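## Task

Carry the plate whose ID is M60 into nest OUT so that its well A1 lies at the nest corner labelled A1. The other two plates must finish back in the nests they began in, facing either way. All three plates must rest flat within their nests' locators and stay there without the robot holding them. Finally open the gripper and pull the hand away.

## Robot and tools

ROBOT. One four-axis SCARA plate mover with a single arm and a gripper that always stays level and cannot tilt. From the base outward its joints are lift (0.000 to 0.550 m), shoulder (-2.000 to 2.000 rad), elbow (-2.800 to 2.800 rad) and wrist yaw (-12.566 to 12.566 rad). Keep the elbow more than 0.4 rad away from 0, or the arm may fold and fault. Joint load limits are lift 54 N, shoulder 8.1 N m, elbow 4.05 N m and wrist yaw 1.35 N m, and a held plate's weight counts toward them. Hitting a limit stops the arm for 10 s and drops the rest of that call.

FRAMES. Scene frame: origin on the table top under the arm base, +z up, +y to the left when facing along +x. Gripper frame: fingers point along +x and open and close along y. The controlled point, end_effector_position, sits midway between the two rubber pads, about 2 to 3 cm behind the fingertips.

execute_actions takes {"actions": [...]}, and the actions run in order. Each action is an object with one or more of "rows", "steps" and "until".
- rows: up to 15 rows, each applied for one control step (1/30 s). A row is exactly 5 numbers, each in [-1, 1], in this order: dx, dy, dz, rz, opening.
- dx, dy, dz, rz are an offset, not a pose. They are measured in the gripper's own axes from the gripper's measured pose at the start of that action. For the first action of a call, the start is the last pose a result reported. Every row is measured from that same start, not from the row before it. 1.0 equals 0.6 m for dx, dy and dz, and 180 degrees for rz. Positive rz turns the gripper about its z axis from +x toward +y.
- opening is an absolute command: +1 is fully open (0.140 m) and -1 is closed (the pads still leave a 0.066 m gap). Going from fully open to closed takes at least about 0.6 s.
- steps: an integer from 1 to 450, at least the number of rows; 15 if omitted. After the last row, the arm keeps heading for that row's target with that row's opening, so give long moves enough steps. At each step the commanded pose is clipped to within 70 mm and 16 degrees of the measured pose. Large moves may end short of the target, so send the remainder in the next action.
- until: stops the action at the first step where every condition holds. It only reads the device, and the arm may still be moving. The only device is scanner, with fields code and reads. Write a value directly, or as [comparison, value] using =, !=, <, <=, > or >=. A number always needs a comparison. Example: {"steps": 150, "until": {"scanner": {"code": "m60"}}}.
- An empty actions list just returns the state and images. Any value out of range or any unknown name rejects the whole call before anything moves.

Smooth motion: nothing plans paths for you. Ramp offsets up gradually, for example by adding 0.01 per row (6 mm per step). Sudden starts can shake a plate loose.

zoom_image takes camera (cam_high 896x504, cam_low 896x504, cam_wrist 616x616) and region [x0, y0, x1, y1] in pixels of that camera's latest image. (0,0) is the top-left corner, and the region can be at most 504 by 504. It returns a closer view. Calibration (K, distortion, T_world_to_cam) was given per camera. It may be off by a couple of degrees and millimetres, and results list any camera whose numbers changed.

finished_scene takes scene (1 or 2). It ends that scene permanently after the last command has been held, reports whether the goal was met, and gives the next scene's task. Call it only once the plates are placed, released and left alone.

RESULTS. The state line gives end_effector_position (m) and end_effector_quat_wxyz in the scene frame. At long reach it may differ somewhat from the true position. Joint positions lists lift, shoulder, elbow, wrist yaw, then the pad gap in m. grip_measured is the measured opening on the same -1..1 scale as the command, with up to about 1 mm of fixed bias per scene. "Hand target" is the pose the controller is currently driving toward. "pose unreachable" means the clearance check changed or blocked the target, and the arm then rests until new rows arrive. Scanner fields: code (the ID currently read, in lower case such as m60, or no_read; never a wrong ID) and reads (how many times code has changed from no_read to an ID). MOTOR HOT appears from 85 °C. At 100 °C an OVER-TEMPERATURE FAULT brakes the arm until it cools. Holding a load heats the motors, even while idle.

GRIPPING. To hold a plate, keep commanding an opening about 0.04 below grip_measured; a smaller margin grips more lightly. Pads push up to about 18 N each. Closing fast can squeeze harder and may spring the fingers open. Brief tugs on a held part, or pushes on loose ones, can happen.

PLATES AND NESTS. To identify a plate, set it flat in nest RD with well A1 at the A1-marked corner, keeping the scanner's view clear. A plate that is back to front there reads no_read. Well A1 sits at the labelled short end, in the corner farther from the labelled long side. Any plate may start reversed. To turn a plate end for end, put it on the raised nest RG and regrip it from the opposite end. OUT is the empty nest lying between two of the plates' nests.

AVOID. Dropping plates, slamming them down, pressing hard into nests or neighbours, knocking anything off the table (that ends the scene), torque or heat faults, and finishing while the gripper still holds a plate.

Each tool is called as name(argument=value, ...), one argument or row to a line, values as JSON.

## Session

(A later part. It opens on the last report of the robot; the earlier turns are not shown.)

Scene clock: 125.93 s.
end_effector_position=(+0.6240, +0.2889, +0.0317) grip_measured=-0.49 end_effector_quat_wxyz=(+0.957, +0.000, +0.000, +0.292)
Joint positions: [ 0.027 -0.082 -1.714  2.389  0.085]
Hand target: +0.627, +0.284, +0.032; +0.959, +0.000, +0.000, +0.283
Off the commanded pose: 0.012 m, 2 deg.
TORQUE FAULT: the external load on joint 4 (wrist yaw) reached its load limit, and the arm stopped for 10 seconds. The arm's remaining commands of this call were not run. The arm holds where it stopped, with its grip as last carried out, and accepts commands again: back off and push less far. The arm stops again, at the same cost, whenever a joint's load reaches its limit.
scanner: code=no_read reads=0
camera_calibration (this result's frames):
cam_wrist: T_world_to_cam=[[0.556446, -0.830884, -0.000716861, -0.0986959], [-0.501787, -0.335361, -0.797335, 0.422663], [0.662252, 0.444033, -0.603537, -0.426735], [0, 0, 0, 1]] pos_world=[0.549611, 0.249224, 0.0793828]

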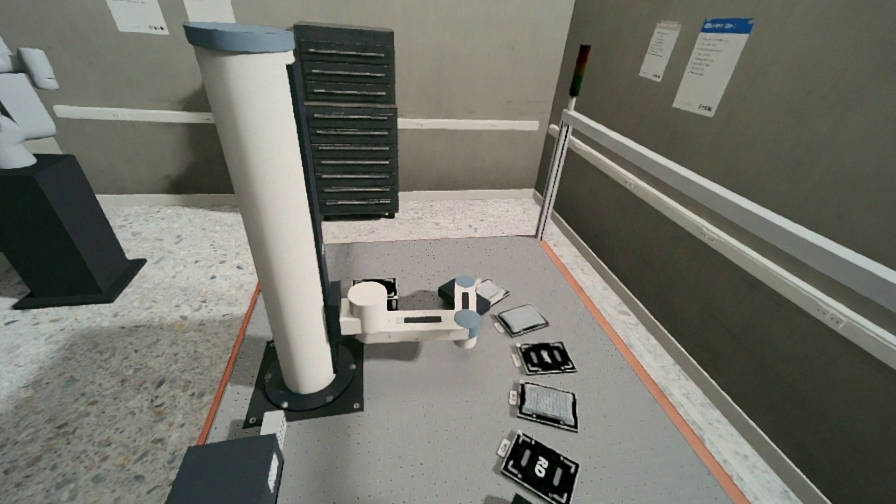

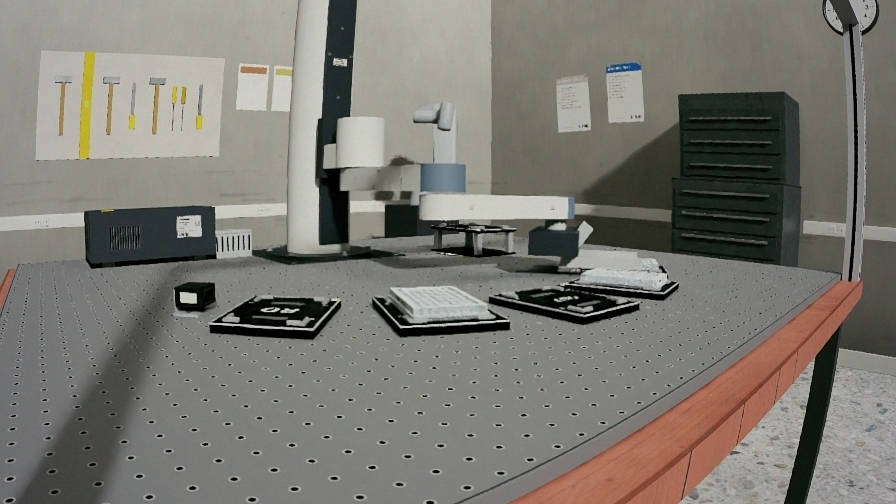

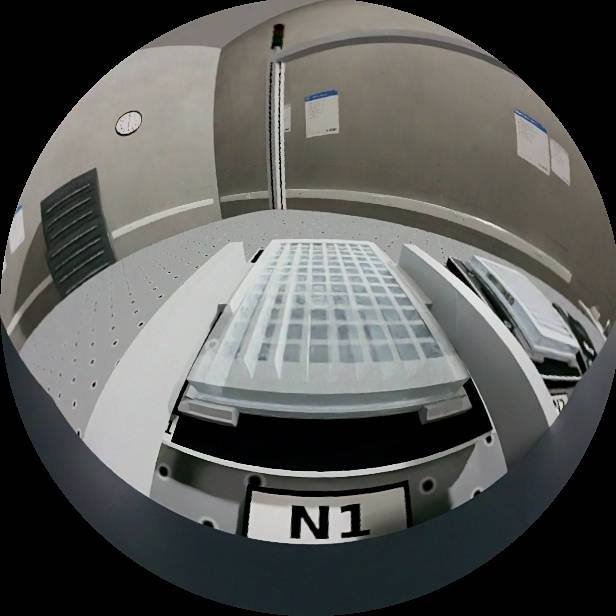

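execute_actions(
  actions=[
    {"rows":[[0,0,0.02,0,-0.53],[0,0,0.05,0,-0.53],[0,0,0.1,0,-0.53],[0,0,0.15,0,-0.53],[0,0,0.2,0,-0.53]],"steps":30},
    {"rows":[[-0.03,0.02,0,0,-0.53],[-0.06,0.04,0,0,-0.53],[-0.09,0.06,0,0,-0.53],[-0.12,0.08,0,0,-0.53],[-0.16,0.108,0,0,-0.53],[-0.2,0.135,0,0,-0.53],[-0.24,0.162,0,0,-0.53]],"steps":40},
    {"rows":[[0,0,0,0.81,-0.53]],"steps":90},
  ],
)

Scene clock: 152.83 s.
end_effector_position=(+0.4501, +0.2894, +0.1517) grip_measured=-0.49 end_effector_quat_wxyz=(+0.002, +0.000, +0.000, +1.000)
Joint positions: [ 0.147  0.39  -2.669  5.416  0.085]
Hand target: +0.450, +0.289, +0.152; +0.003, +0.000, +0.000, +1.000
Off the commanded pose: 0.000 m, 0 deg.
scanner: code=no_read reads=0
camera_calibration (this result's frames):
cam_wrist: T_world_to_cam=[[0.00669968, 0.999977, -0.000716861, -0.283903], [0.60352, -0.00461507, -0.797335, -0.162005], [-0.79732, 0.00490925, -0.603537, 0.544733], [0, 0, 0, 1]] pos_world=[0.534002, 0.280475, 0.199391]

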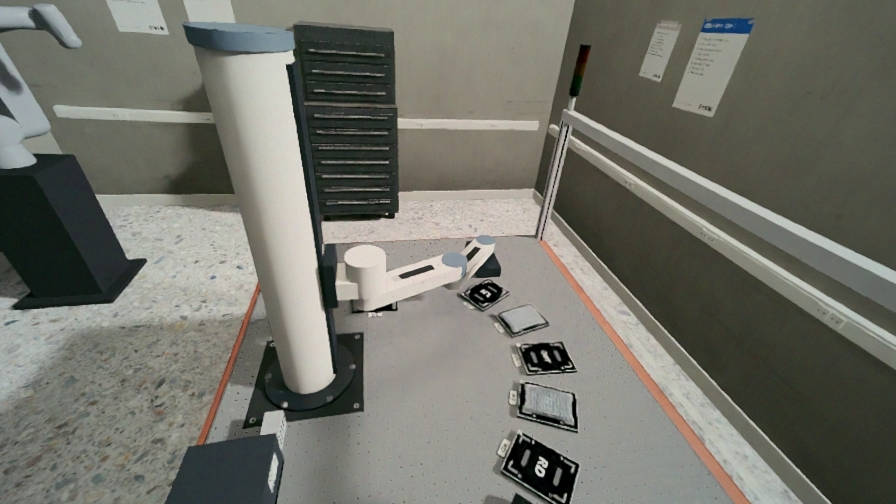

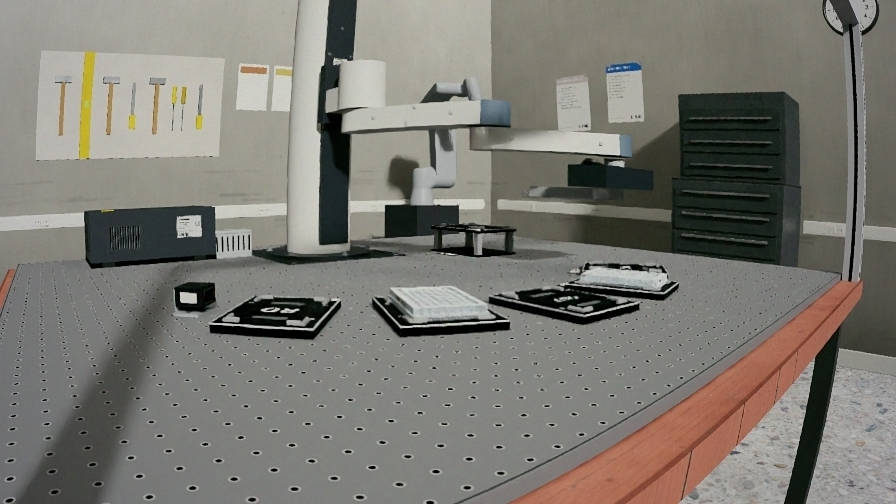

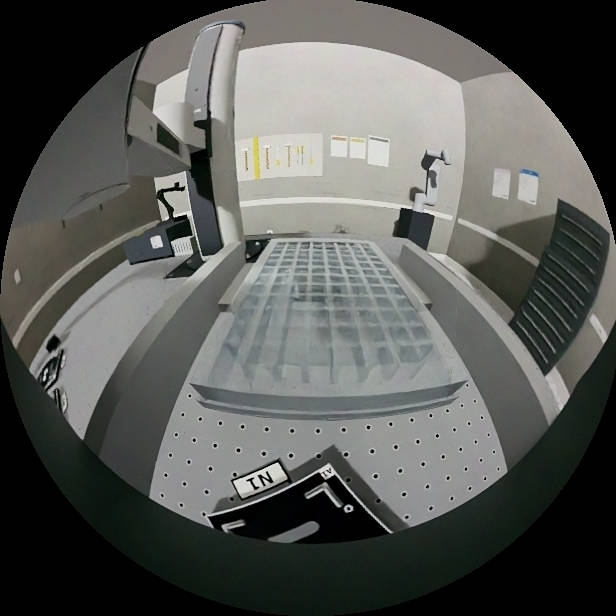

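execute_actions(
  actions=[
    {"rows":[[0.05,0,0,0,-0.53],[0.1,0,0,0,-0.53],[0.15,0,0,0,-0.53],[0.2,0,0,0,-0.53],[0.25,0,0,0,-0.53],[0.3,0,0,0,-0.53],[0.34,0,0,0,-0.53],[0.375,0,-0.08,0,-0.53]],"steps":45},
  ],
)

Scene clock: 160.47 s.
end_effector_position=(+0.2250, +0.2904, +0.1037) grip_measured=-0.49 end_effector_quat_wxyz=(+0.002, +0.000, +0.000, +1.000)
Joint positions: [ 0.099  0.232 -1.452  4.357  0.085]
Hand target: +0.225, +0.291, +0.104; +0.002, +0.000, +0.000, +1.000
Off the commanded pose: 0.000 m, 0 deg.
scanner: code=no_read reads=0
camera_calibration (this result's frames):
cam_wrist: T_world_to_cam=[[0.00603005, 0.999982, -0.000716861, -0.283274], [0.603523, -0.00421093, -0.797335, -0.0646068], [-0.797323, 0.00437533, -0.603537, 0.336424], [0, 0, 0, 1]] pos_world=[0.308938, 0.281525, 0.151328]

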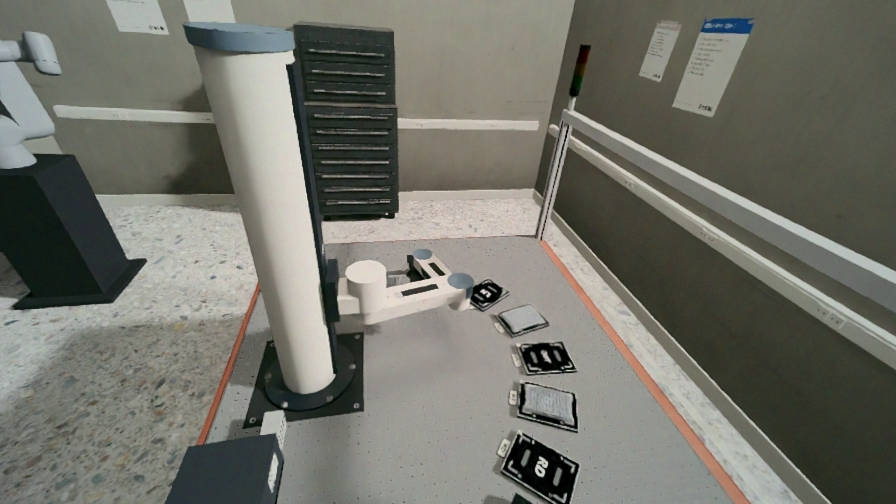

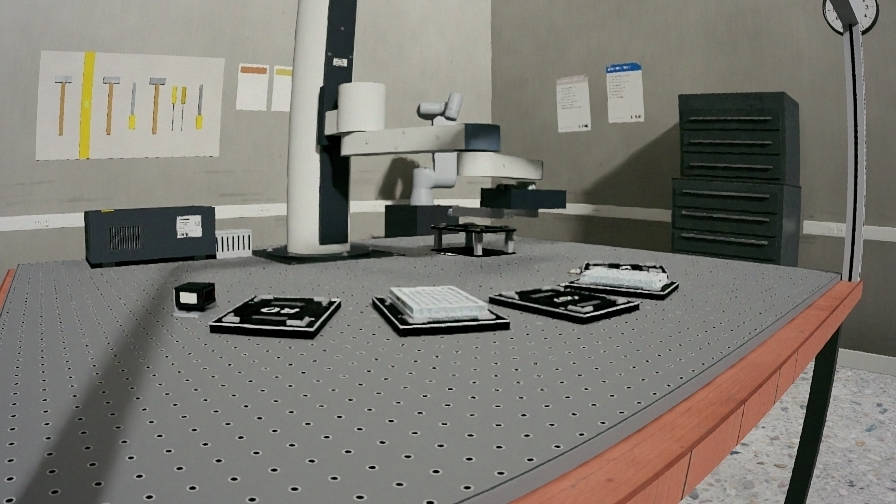

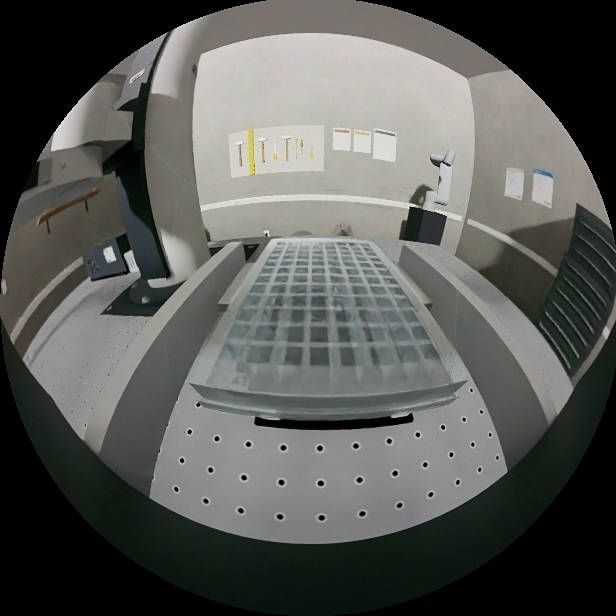

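execute_actions(
  actions=[
    {"rows":[[-0.015,0,-0.025,0,-0.53]],"steps":20},
    {"rows":[[0,0,0,0,0.4]],"steps":20},
    {"rows":[[-0.2,0,0.1,0,1]],"steps":40},
  ],
)

Scene clock: 169.23 s.
end_effector_position=(+0.3541, +0.2900, +0.1487) grip_measured=+1.00 end_effector_quat_wxyz=(+0.003, +0.000, +0.000, +1.000)
Joint positions: [ 0.144  0.192 -1.948  4.893  0.14 ]
Hand target: +0.354, +0.290, +0.149; +0.003, +0.000, +0.000, +1.000
Off the commanded pose: 0.000 m, 0 deg.
scanner: code=no_read reads=0
camera_calibration (this result's frames):
cam_wrist: T_world_to_cam=[[0.00675243, 0.999977, -0.000716861, -0.283803], [0.603519, -0.00464691, -0.797335, -0.106473], [-0.79732, 0.00495131, -0.603537, 0.466272], [0, 0, 0, 1]] pos_world=[0.437943, 0.280993, 0.196314]

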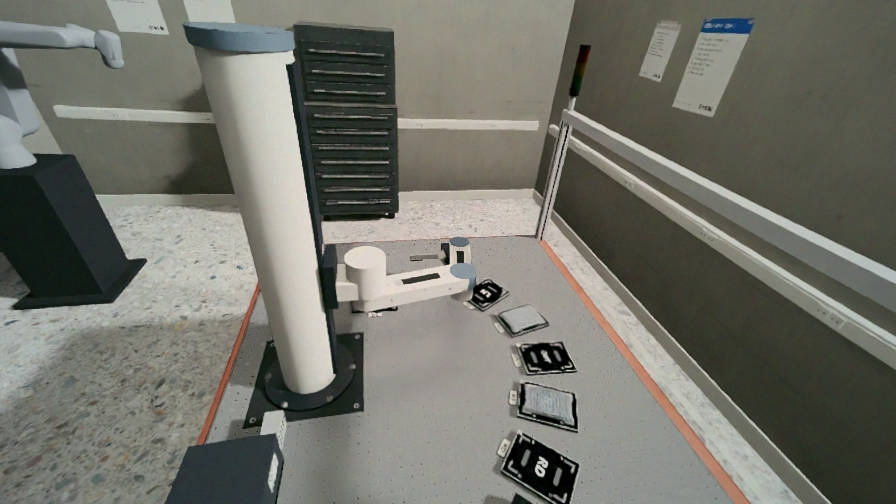

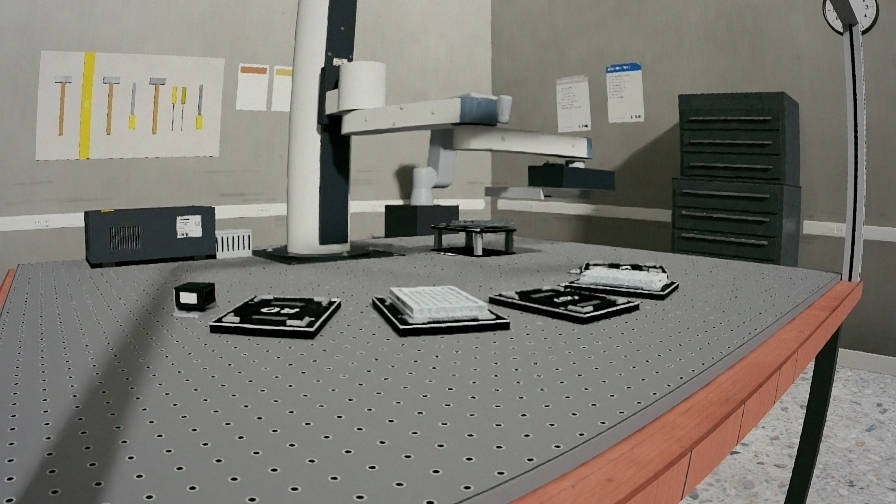

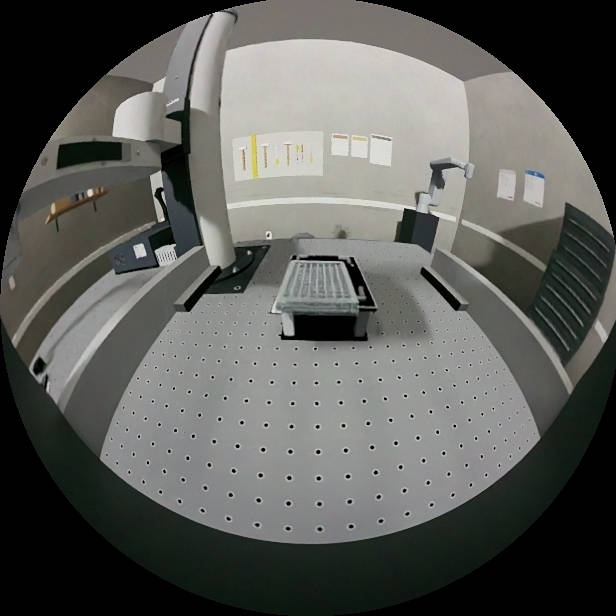

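execute_actions(
  actions=[
    {"rows":[[0.2,0,0,-0.99,1]],"steps":90},
    {"rows":[[0,0,-0.07,0,1]],"steps":15},
  ],
)

Scene clock: 177.23 s.
end_effector_position=(+0.2340, +0.2904, +0.1066) grip_measured=+1.00 end_effector_quat_wxyz=(+1.000, +0.000, +0.000, +0.013)
Joint positions: [ 0.102  0.992 -1.212  0.246  0.14 ]
Hand target: +0.234, +0.290, +0.107; +1.000, +0.000, +0.000, +0.013
Off the commanded pose: 0.000 m, 0 deg.
scanner: code=no_read reads=0
camera_calibration (this result's frames):
cam_wrist: T_world_to_cam=[[0.0243952, -0.999702, -0.000716861, 0.293143], [-0.603371, -0.014152, -0.797335, 0.217622], [0.797087, 0.0198837, -0.603537, -0.0322322], [0, 0, 0, 1]] pos_world=[0.149848, 0.296776, 0.154275]

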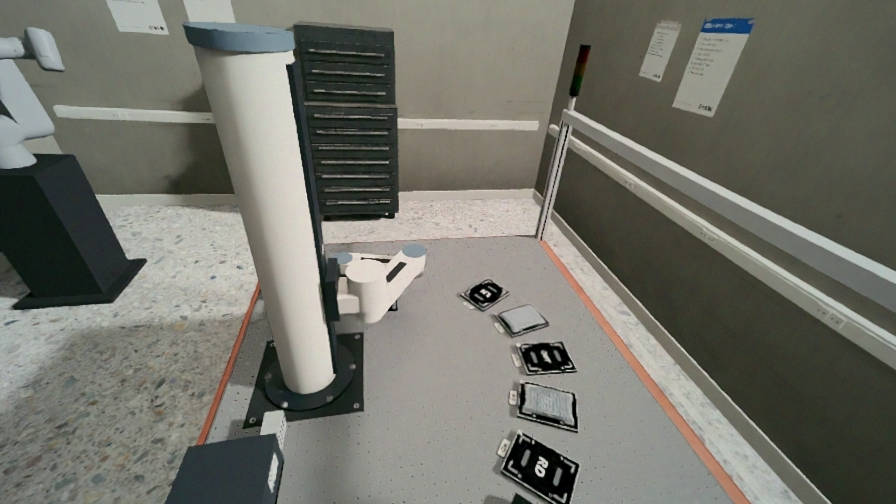

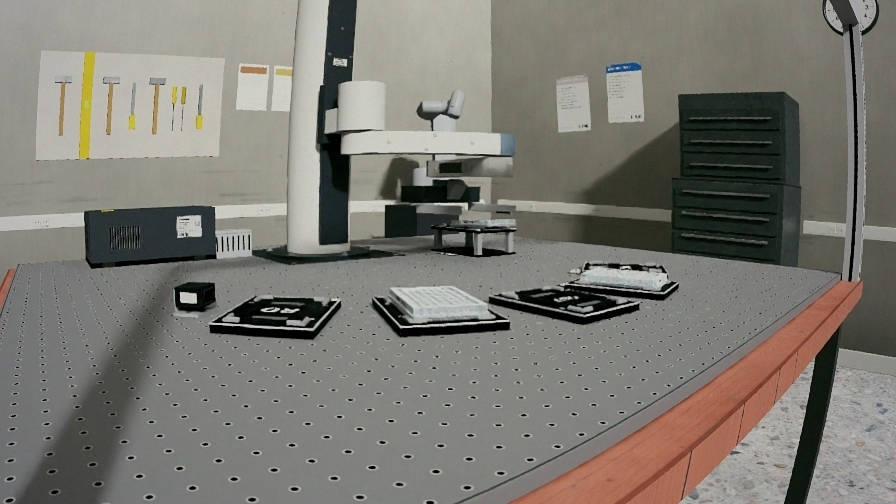

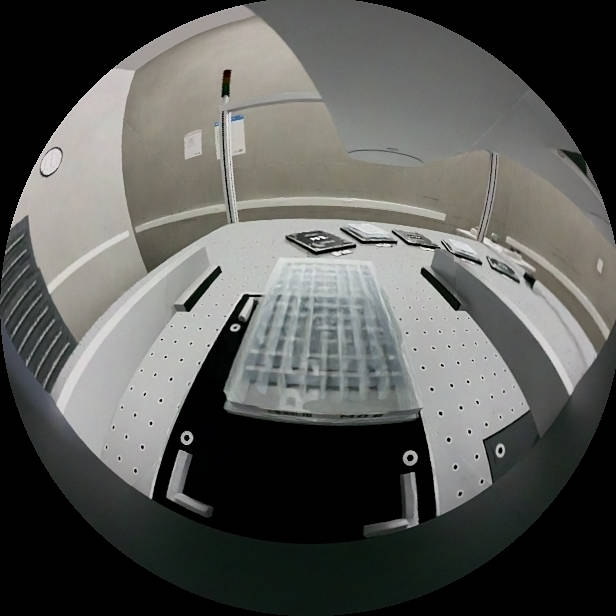

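zoom_image(
  camera="cam_wrist",
  region=[200,340,460,460],
)

Region (200, 340, 460, 460) of cam_wrist's 616x616 image, scaled by 1.938, with more detail than that image has; it fills the top 233 rows of this view, and the rest is white.

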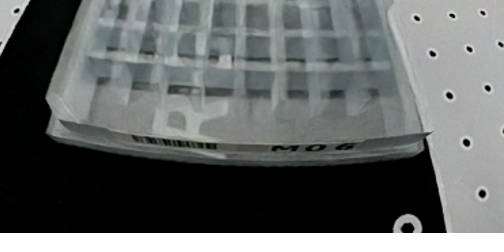

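execute_actions(
  actions=[
    {"rows":[[0,-0.008,-0.03,0,1]],"steps":15},
    {"rows":[[0,0,0,0,-0.3]],"steps":20},
    {"rows":[[0,0,0,0,-0.53]],"steps":15},
  ],
)

Scene clock: 187.43 s.
end_effector_position=(+0.2341, +0.2857, +0.0886) grip_measured=-0.53 end_effector_quat_wxyz=(+1.000, +0.000, +0.000, +0.013)
Joint positions: [ 0.084  0.988 -1.19   0.229  0.084]
Hand target: +0.234, +0.286, +0.089; +1.000, +0.000, +0.000, +0.013
Off the commanded pose: 0.000 m, 0 deg.
scanner: code=no_read reads=0
camera_calibration (this result's frames):
cam_wrist: T_world_to_cam=[[0.0249669, -0.999688, -0.000716861, 0.288269], [-0.603363, -0.014497, -0.797335, 0.203313], [0.797076, 0.0203395, -0.603537, -0.0432311], [0, 0, 0, 1]] pos_world=[0.149933, 0.292006, 0.136224]

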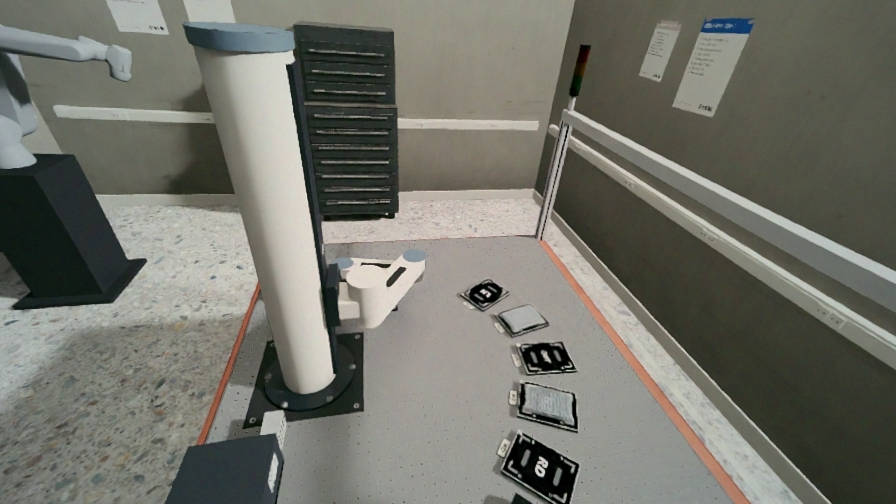

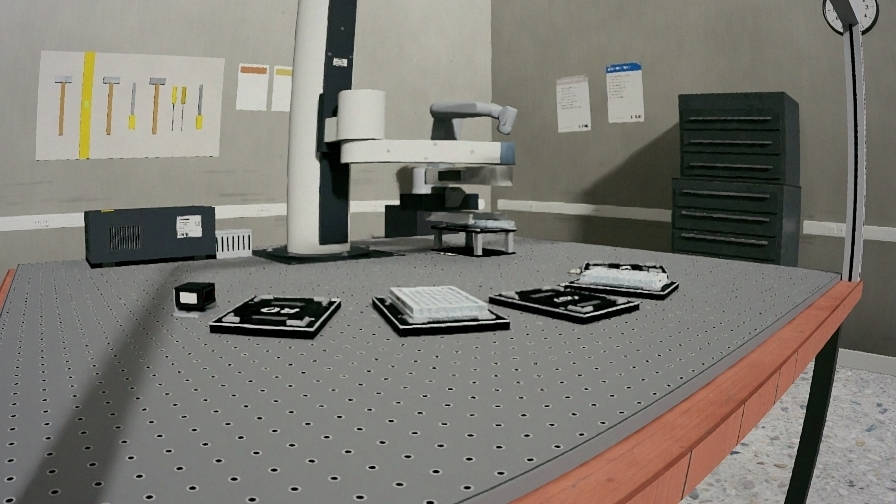

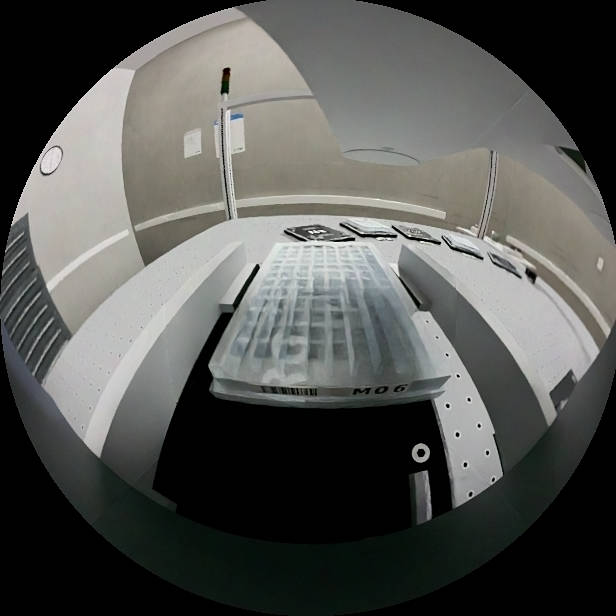

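execute_actions(
  actions=[
    {"rows":[[0,0,0.02,0,-0.57],[0,0,0.06,0,-0.57],[0,0,0.1,0,-0.57]],"steps":20},
    {"rows":[[0.05,0,0,0,-0.57],[0.1,0,0,0,-0.57],[0.15,0,0,0,-0.57],[0.2,0,0,0,-0.57],[0.25,0,0,0.03,-0.57],[0.3,0,0,0.06,-0.57],[0.35,-0.005,0,0.09,-0.57],[0.4,-0.006,0,0.12,-0.57],[0.45,-0.008,0,0.15,-0.57],[0.5,-0.01,0,0.18,-0.57],[0.55,-0.011,0,0.18,-0.57],[0.6,-0.012,0,0.18,-0.57],[0.65,-0.012,0,0.18,-0.57]],"steps":50},
    {"rows":[[0,0,-0.1,0,-0.57],[0,0,-0.17,0,-0.57]],"steps":25},
  ],
)

Scene clock: 197.90 s.
end_effector_position=(+0.6242, +0.2891, +0.0465) grip_measured=-0.55 end_effector_quat_wxyz=(+0.956, +0.000, +0.000, +0.292)
Joint positions: [ 0.042 -0.082 -1.716  2.39   0.083]
Hand target: +0.624, +0.289, +0.047; +0.957, +0.000, +0.000, +0.292
Off the commanded pose: 0.000 m, 0 deg.
scanner: code=no_read reads=0
camera_calibration (this result's frames):
cam_wrist: T_world_to_cam=[[0.556657, -0.830742, -0.000716861, -0.0988389], [-0.501702, -0.335488, -0.797335, 0.434611], [0.662139, 0.444202, -0.603537, -0.417976], [0, 0, 0, 1]] pos_world=[0.549823, 0.249363, 0.0941955]

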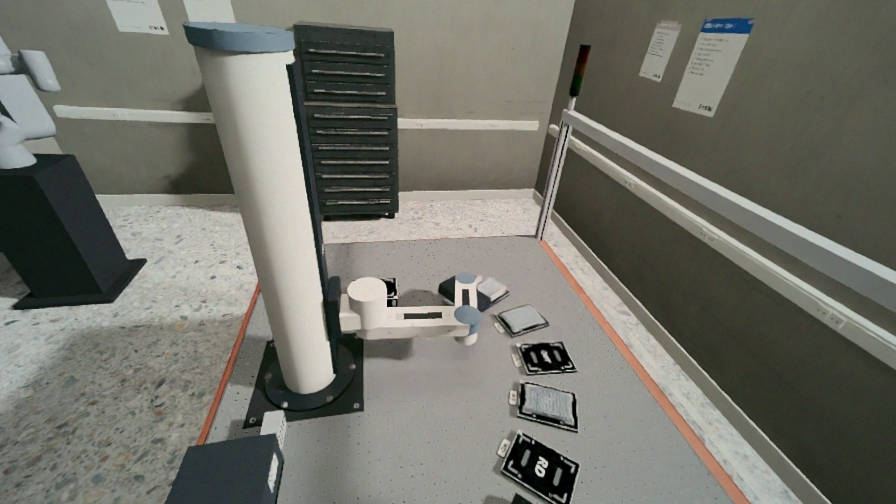

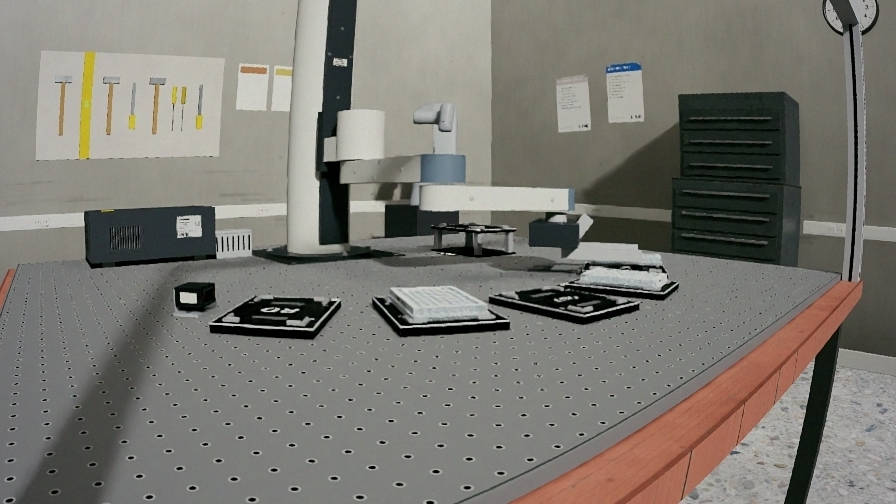

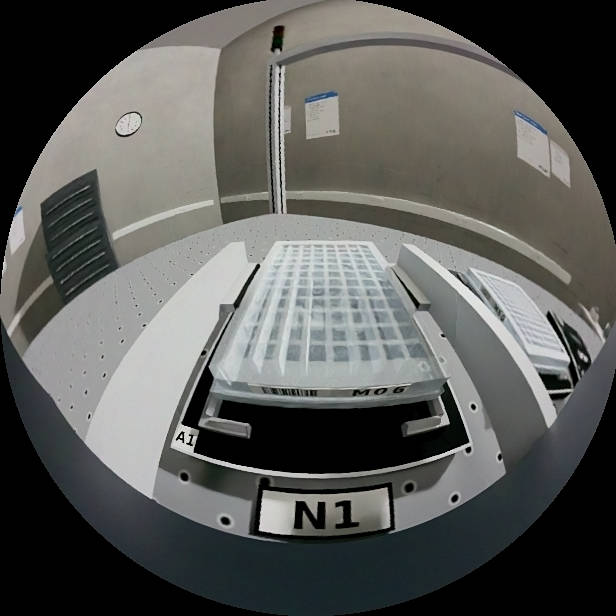

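execute_actions(
  actions=[
    {"rows":[[0,0,-0.015,0,-0.57]],"steps":15},
  ],
)

Scene clock: 202.57 s.
end_effector_position=(+0.6243, +0.2891, +0.0378) grip_measured=-0.55 end_effector_quat_wxyz=(+0.957, +0.000, +0.000, +0.292)
Joint positions: [ 0.033 -0.082 -1.716  2.39   0.083]
Hand target: +0.624, +0.289, +0.038; +0.956, +0.000, +0.000, +0.292
Off the commanded pose: 0.000 m, 0 deg.
scanner: code=no_read reads=0
camera_calibration (this result's frames):
cam_wrist: T_world_to_cam=[[0.556567, -0.830802, -0.000716861, -0.0987563], [-0.501738, -0.335434, -0.797335, 0.42769], [0.662187, 0.44413, -0.603537, -0.423277], [0, 0, 0, 1]] pos_world=[0.549841, 0.249405, 0.085478]

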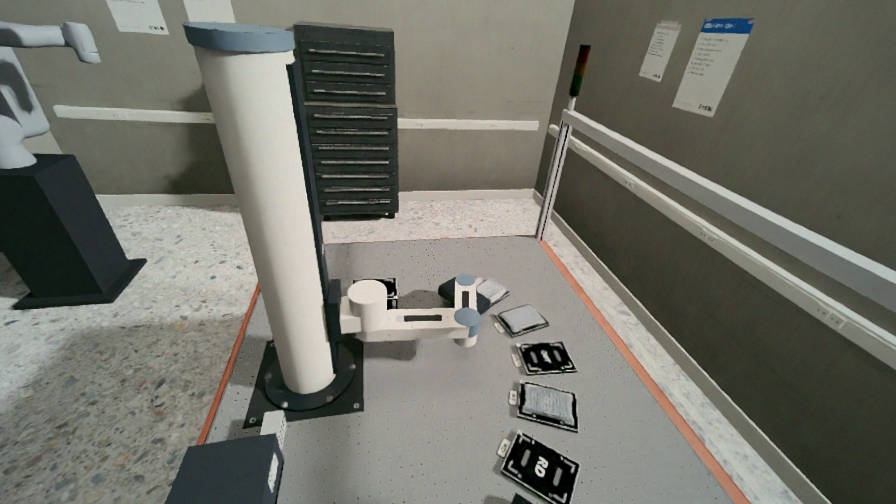

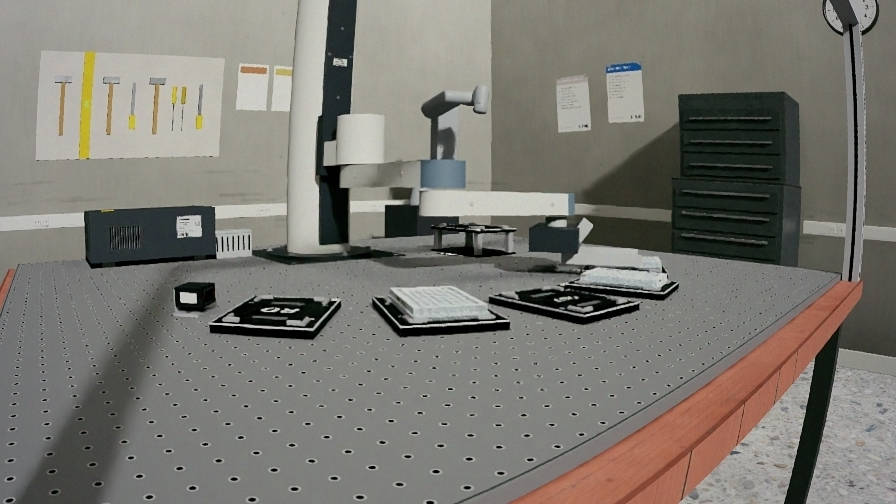

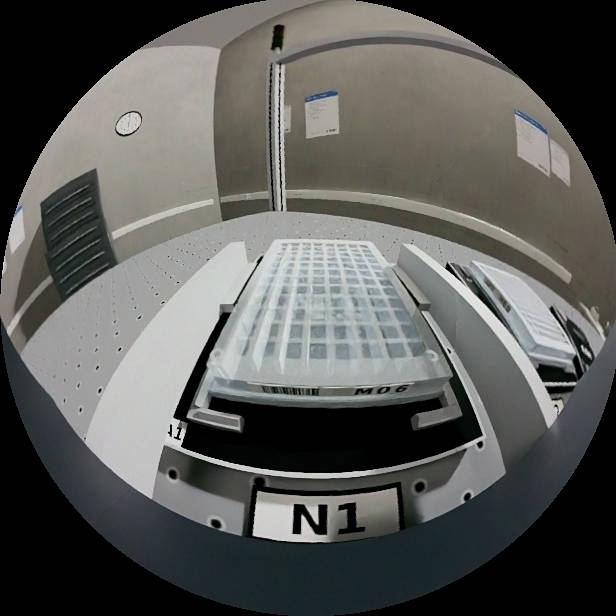

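execute_actions(
  actions=[
    {"rows":[[-0.011,0,0,0,-0.57]],"steps":12},
    {"rows":[[0,0,-0.007,0,-0.57]],"steps":12},
    {"rows":[[0,0,0,0,0.3]],"steps":15},
    {"rows":[[-0.1,0,0.08,0,1]],"steps":25},
  ],
)

Scene clock: 209.03 s.
end_effector_position=(+0.5689, +0.2524, +0.0820) grip_measured=+1.00 end_effector_quat_wxyz=(+0.956, +0.000, +0.000, +0.292)
Joint positions: [ 0.077 -0.237 -1.357  2.187  0.14 ]
Hand target: +0.569, +0.252, +0.082; +0.956, +0.000, +0.000, +0.292
Off the commanded pose: 0.000 m, 0 deg.
scanner: code=no_read reads=0
camera_calibration (this result's frames):
cam_wrist: T_world_to_cam=[[0.557333, -0.830289, -0.000716861, -0.0989416], [-0.501429, -0.335896, -0.797335, 0.422748], [0.661778, 0.44474, -0.603537, -0.343558], [0, 0, 0, 1]] pos_world=[0.49448, 0.212643, 0.129651]

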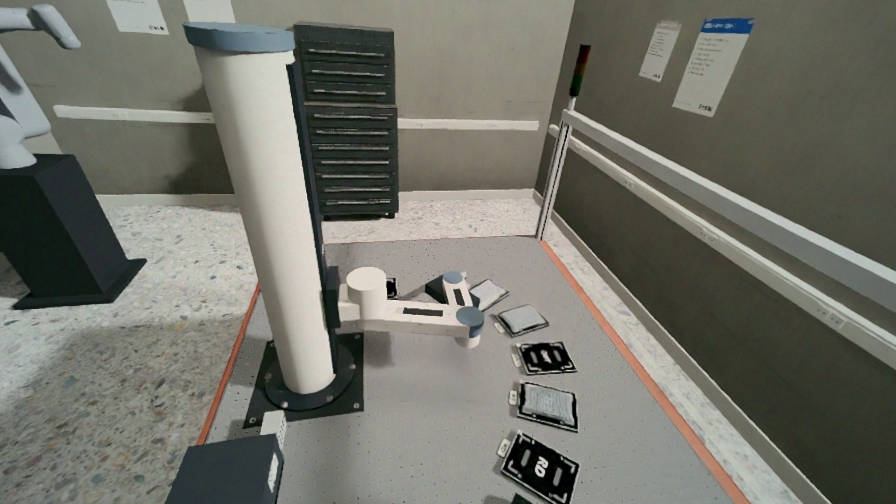

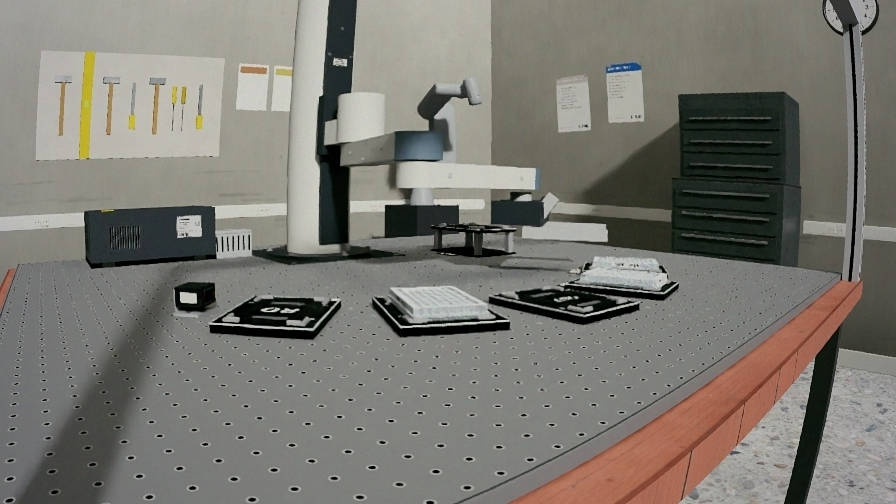

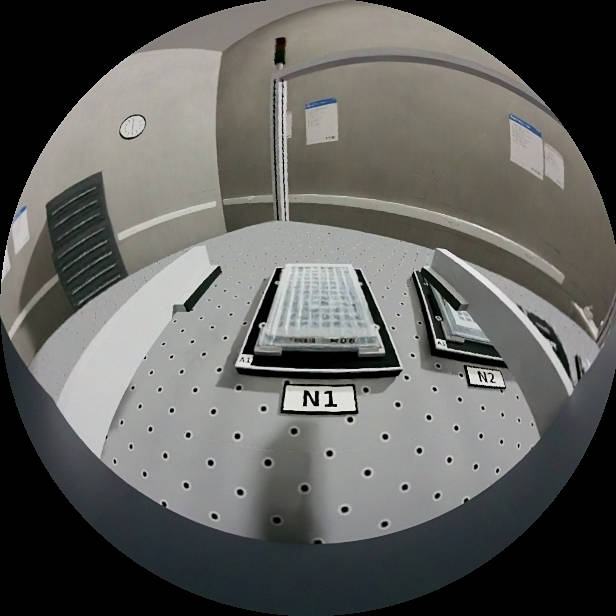

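execute_actions(
  actions=[
    {"rows":[[0.042,-0.28,0,-0.108,1]],"steps":40},
    {"rows":[[0,0,-0.05,0,1]],"steps":12},
  ],
)

Scene clock: 220.23 s.
end_effector_position=(+0.6836, +0.1274, +0.0520) grip_measured=+1.00 end_effector_quat_wxyz=(+0.992, +0.000, +0.000, +0.127)
Joint positions: [ 0.047 -0.429 -1.658  2.341  0.14 ]
Hand target: +0.684, +0.127, +0.052; +0.992, +0.000, +0.000, +0.127
Off the commanded pose: 0.000 m, 0 deg.
scanner: code=no_read reads=0
camera_calibration (this result's frames):
cam_wrist: T_world_to_cam=[[0.249796, -0.968298, -0.000716861, -0.0389505], [-0.584547, -0.150208, -0.797335, 0.447478], [0.77195, 0.19959, -0.603537, -0.426087], [0, 0, 0, 1]] pos_world=[0.600219, 0.114542, 0.0996032]

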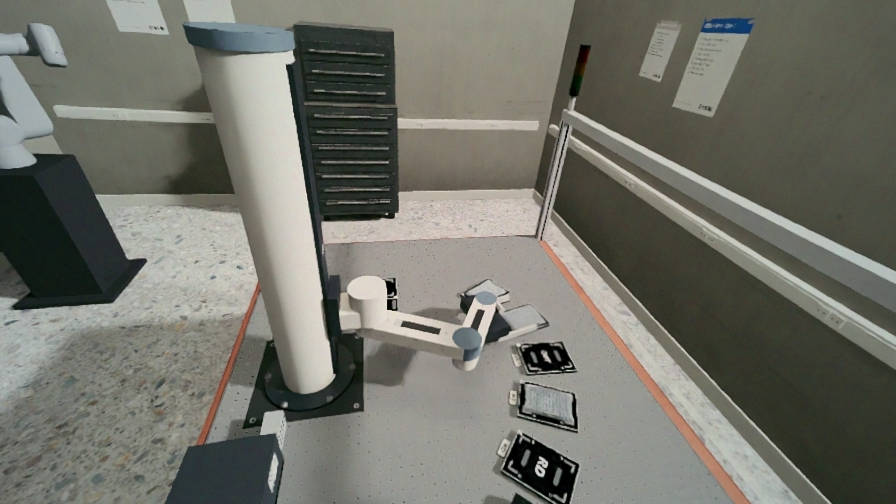

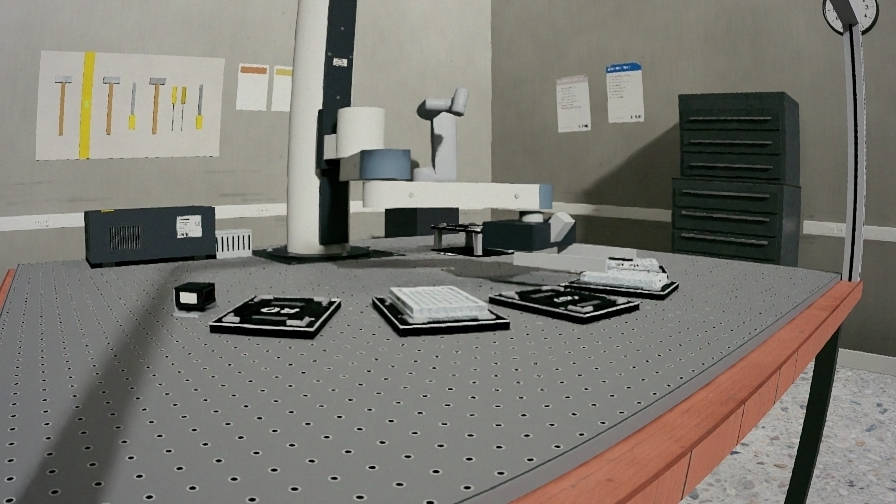

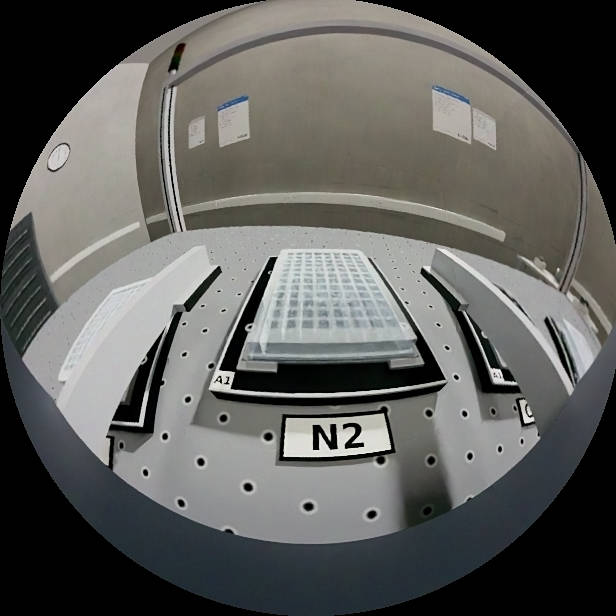

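execute_actions(
  actions=[
    {"rows":[[0.075,-0.013,0,0,1]],"steps":20},
  ],
)

Scene clock: 231.40 s.
end_effector_position=(+0.7291, +0.1312, +0.0520) grip_measured=+1.00 end_effector_quat_wxyz=(+0.992, +0.000, +0.000, +0.127)
Joint positions: [ 0.047 -0.323 -1.94   2.516  0.14 ]
Hand target: +0.729, +0.131, +0.052; +0.992, +0.000, +0.000, +0.127
Off the commanded pose: 0.000 m, 0 deg.
scanner: code=no_read reads=0
camera_calibration (this result's frames):
cam_wrist: T_world_to_cam=[[0.249489, -0.968377, -0.000716861, -0.0464191], [-0.584594, -0.150022, -0.797335, 0.474679], [0.772013, 0.199345, -0.603537, -0.461979], [0, 0, 0, 1]] pos_world=[0.64573, 0.118355, 0.0996236]

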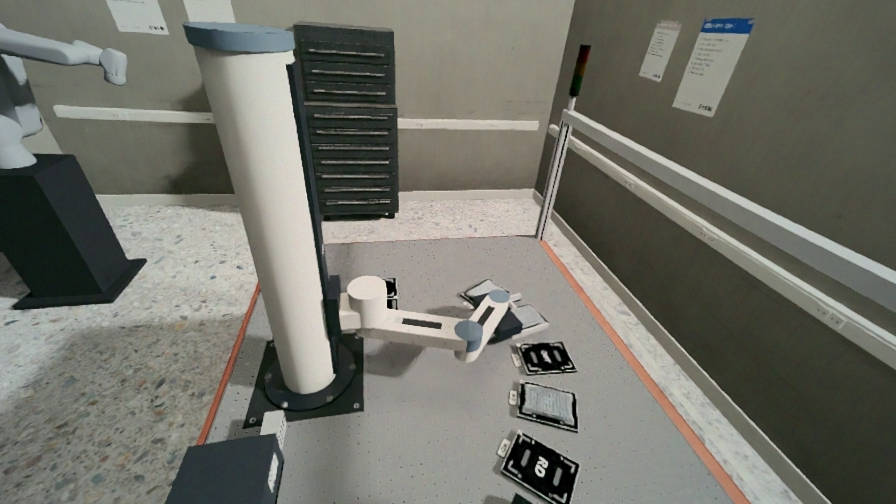

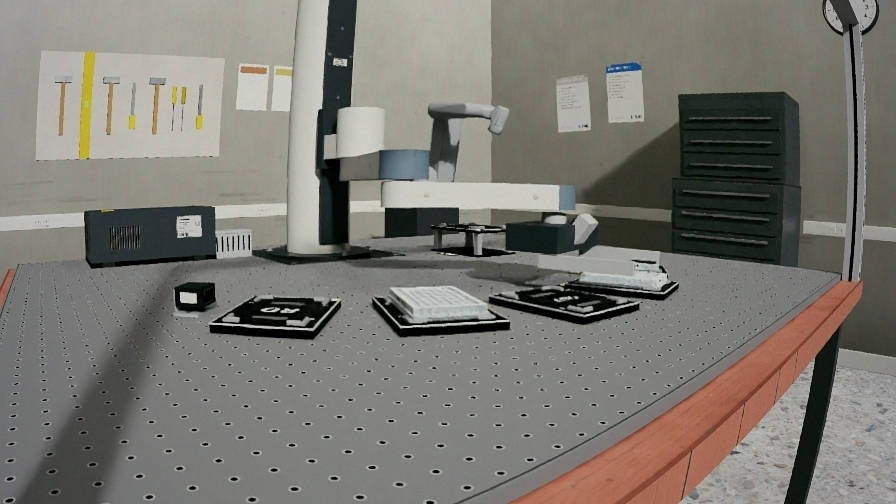

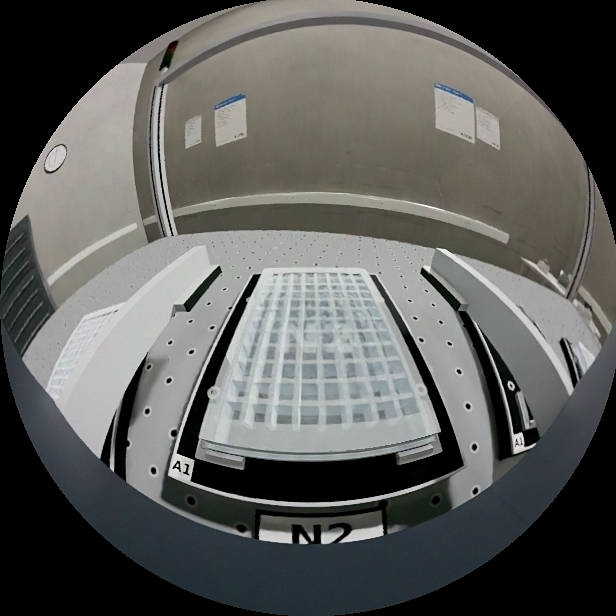

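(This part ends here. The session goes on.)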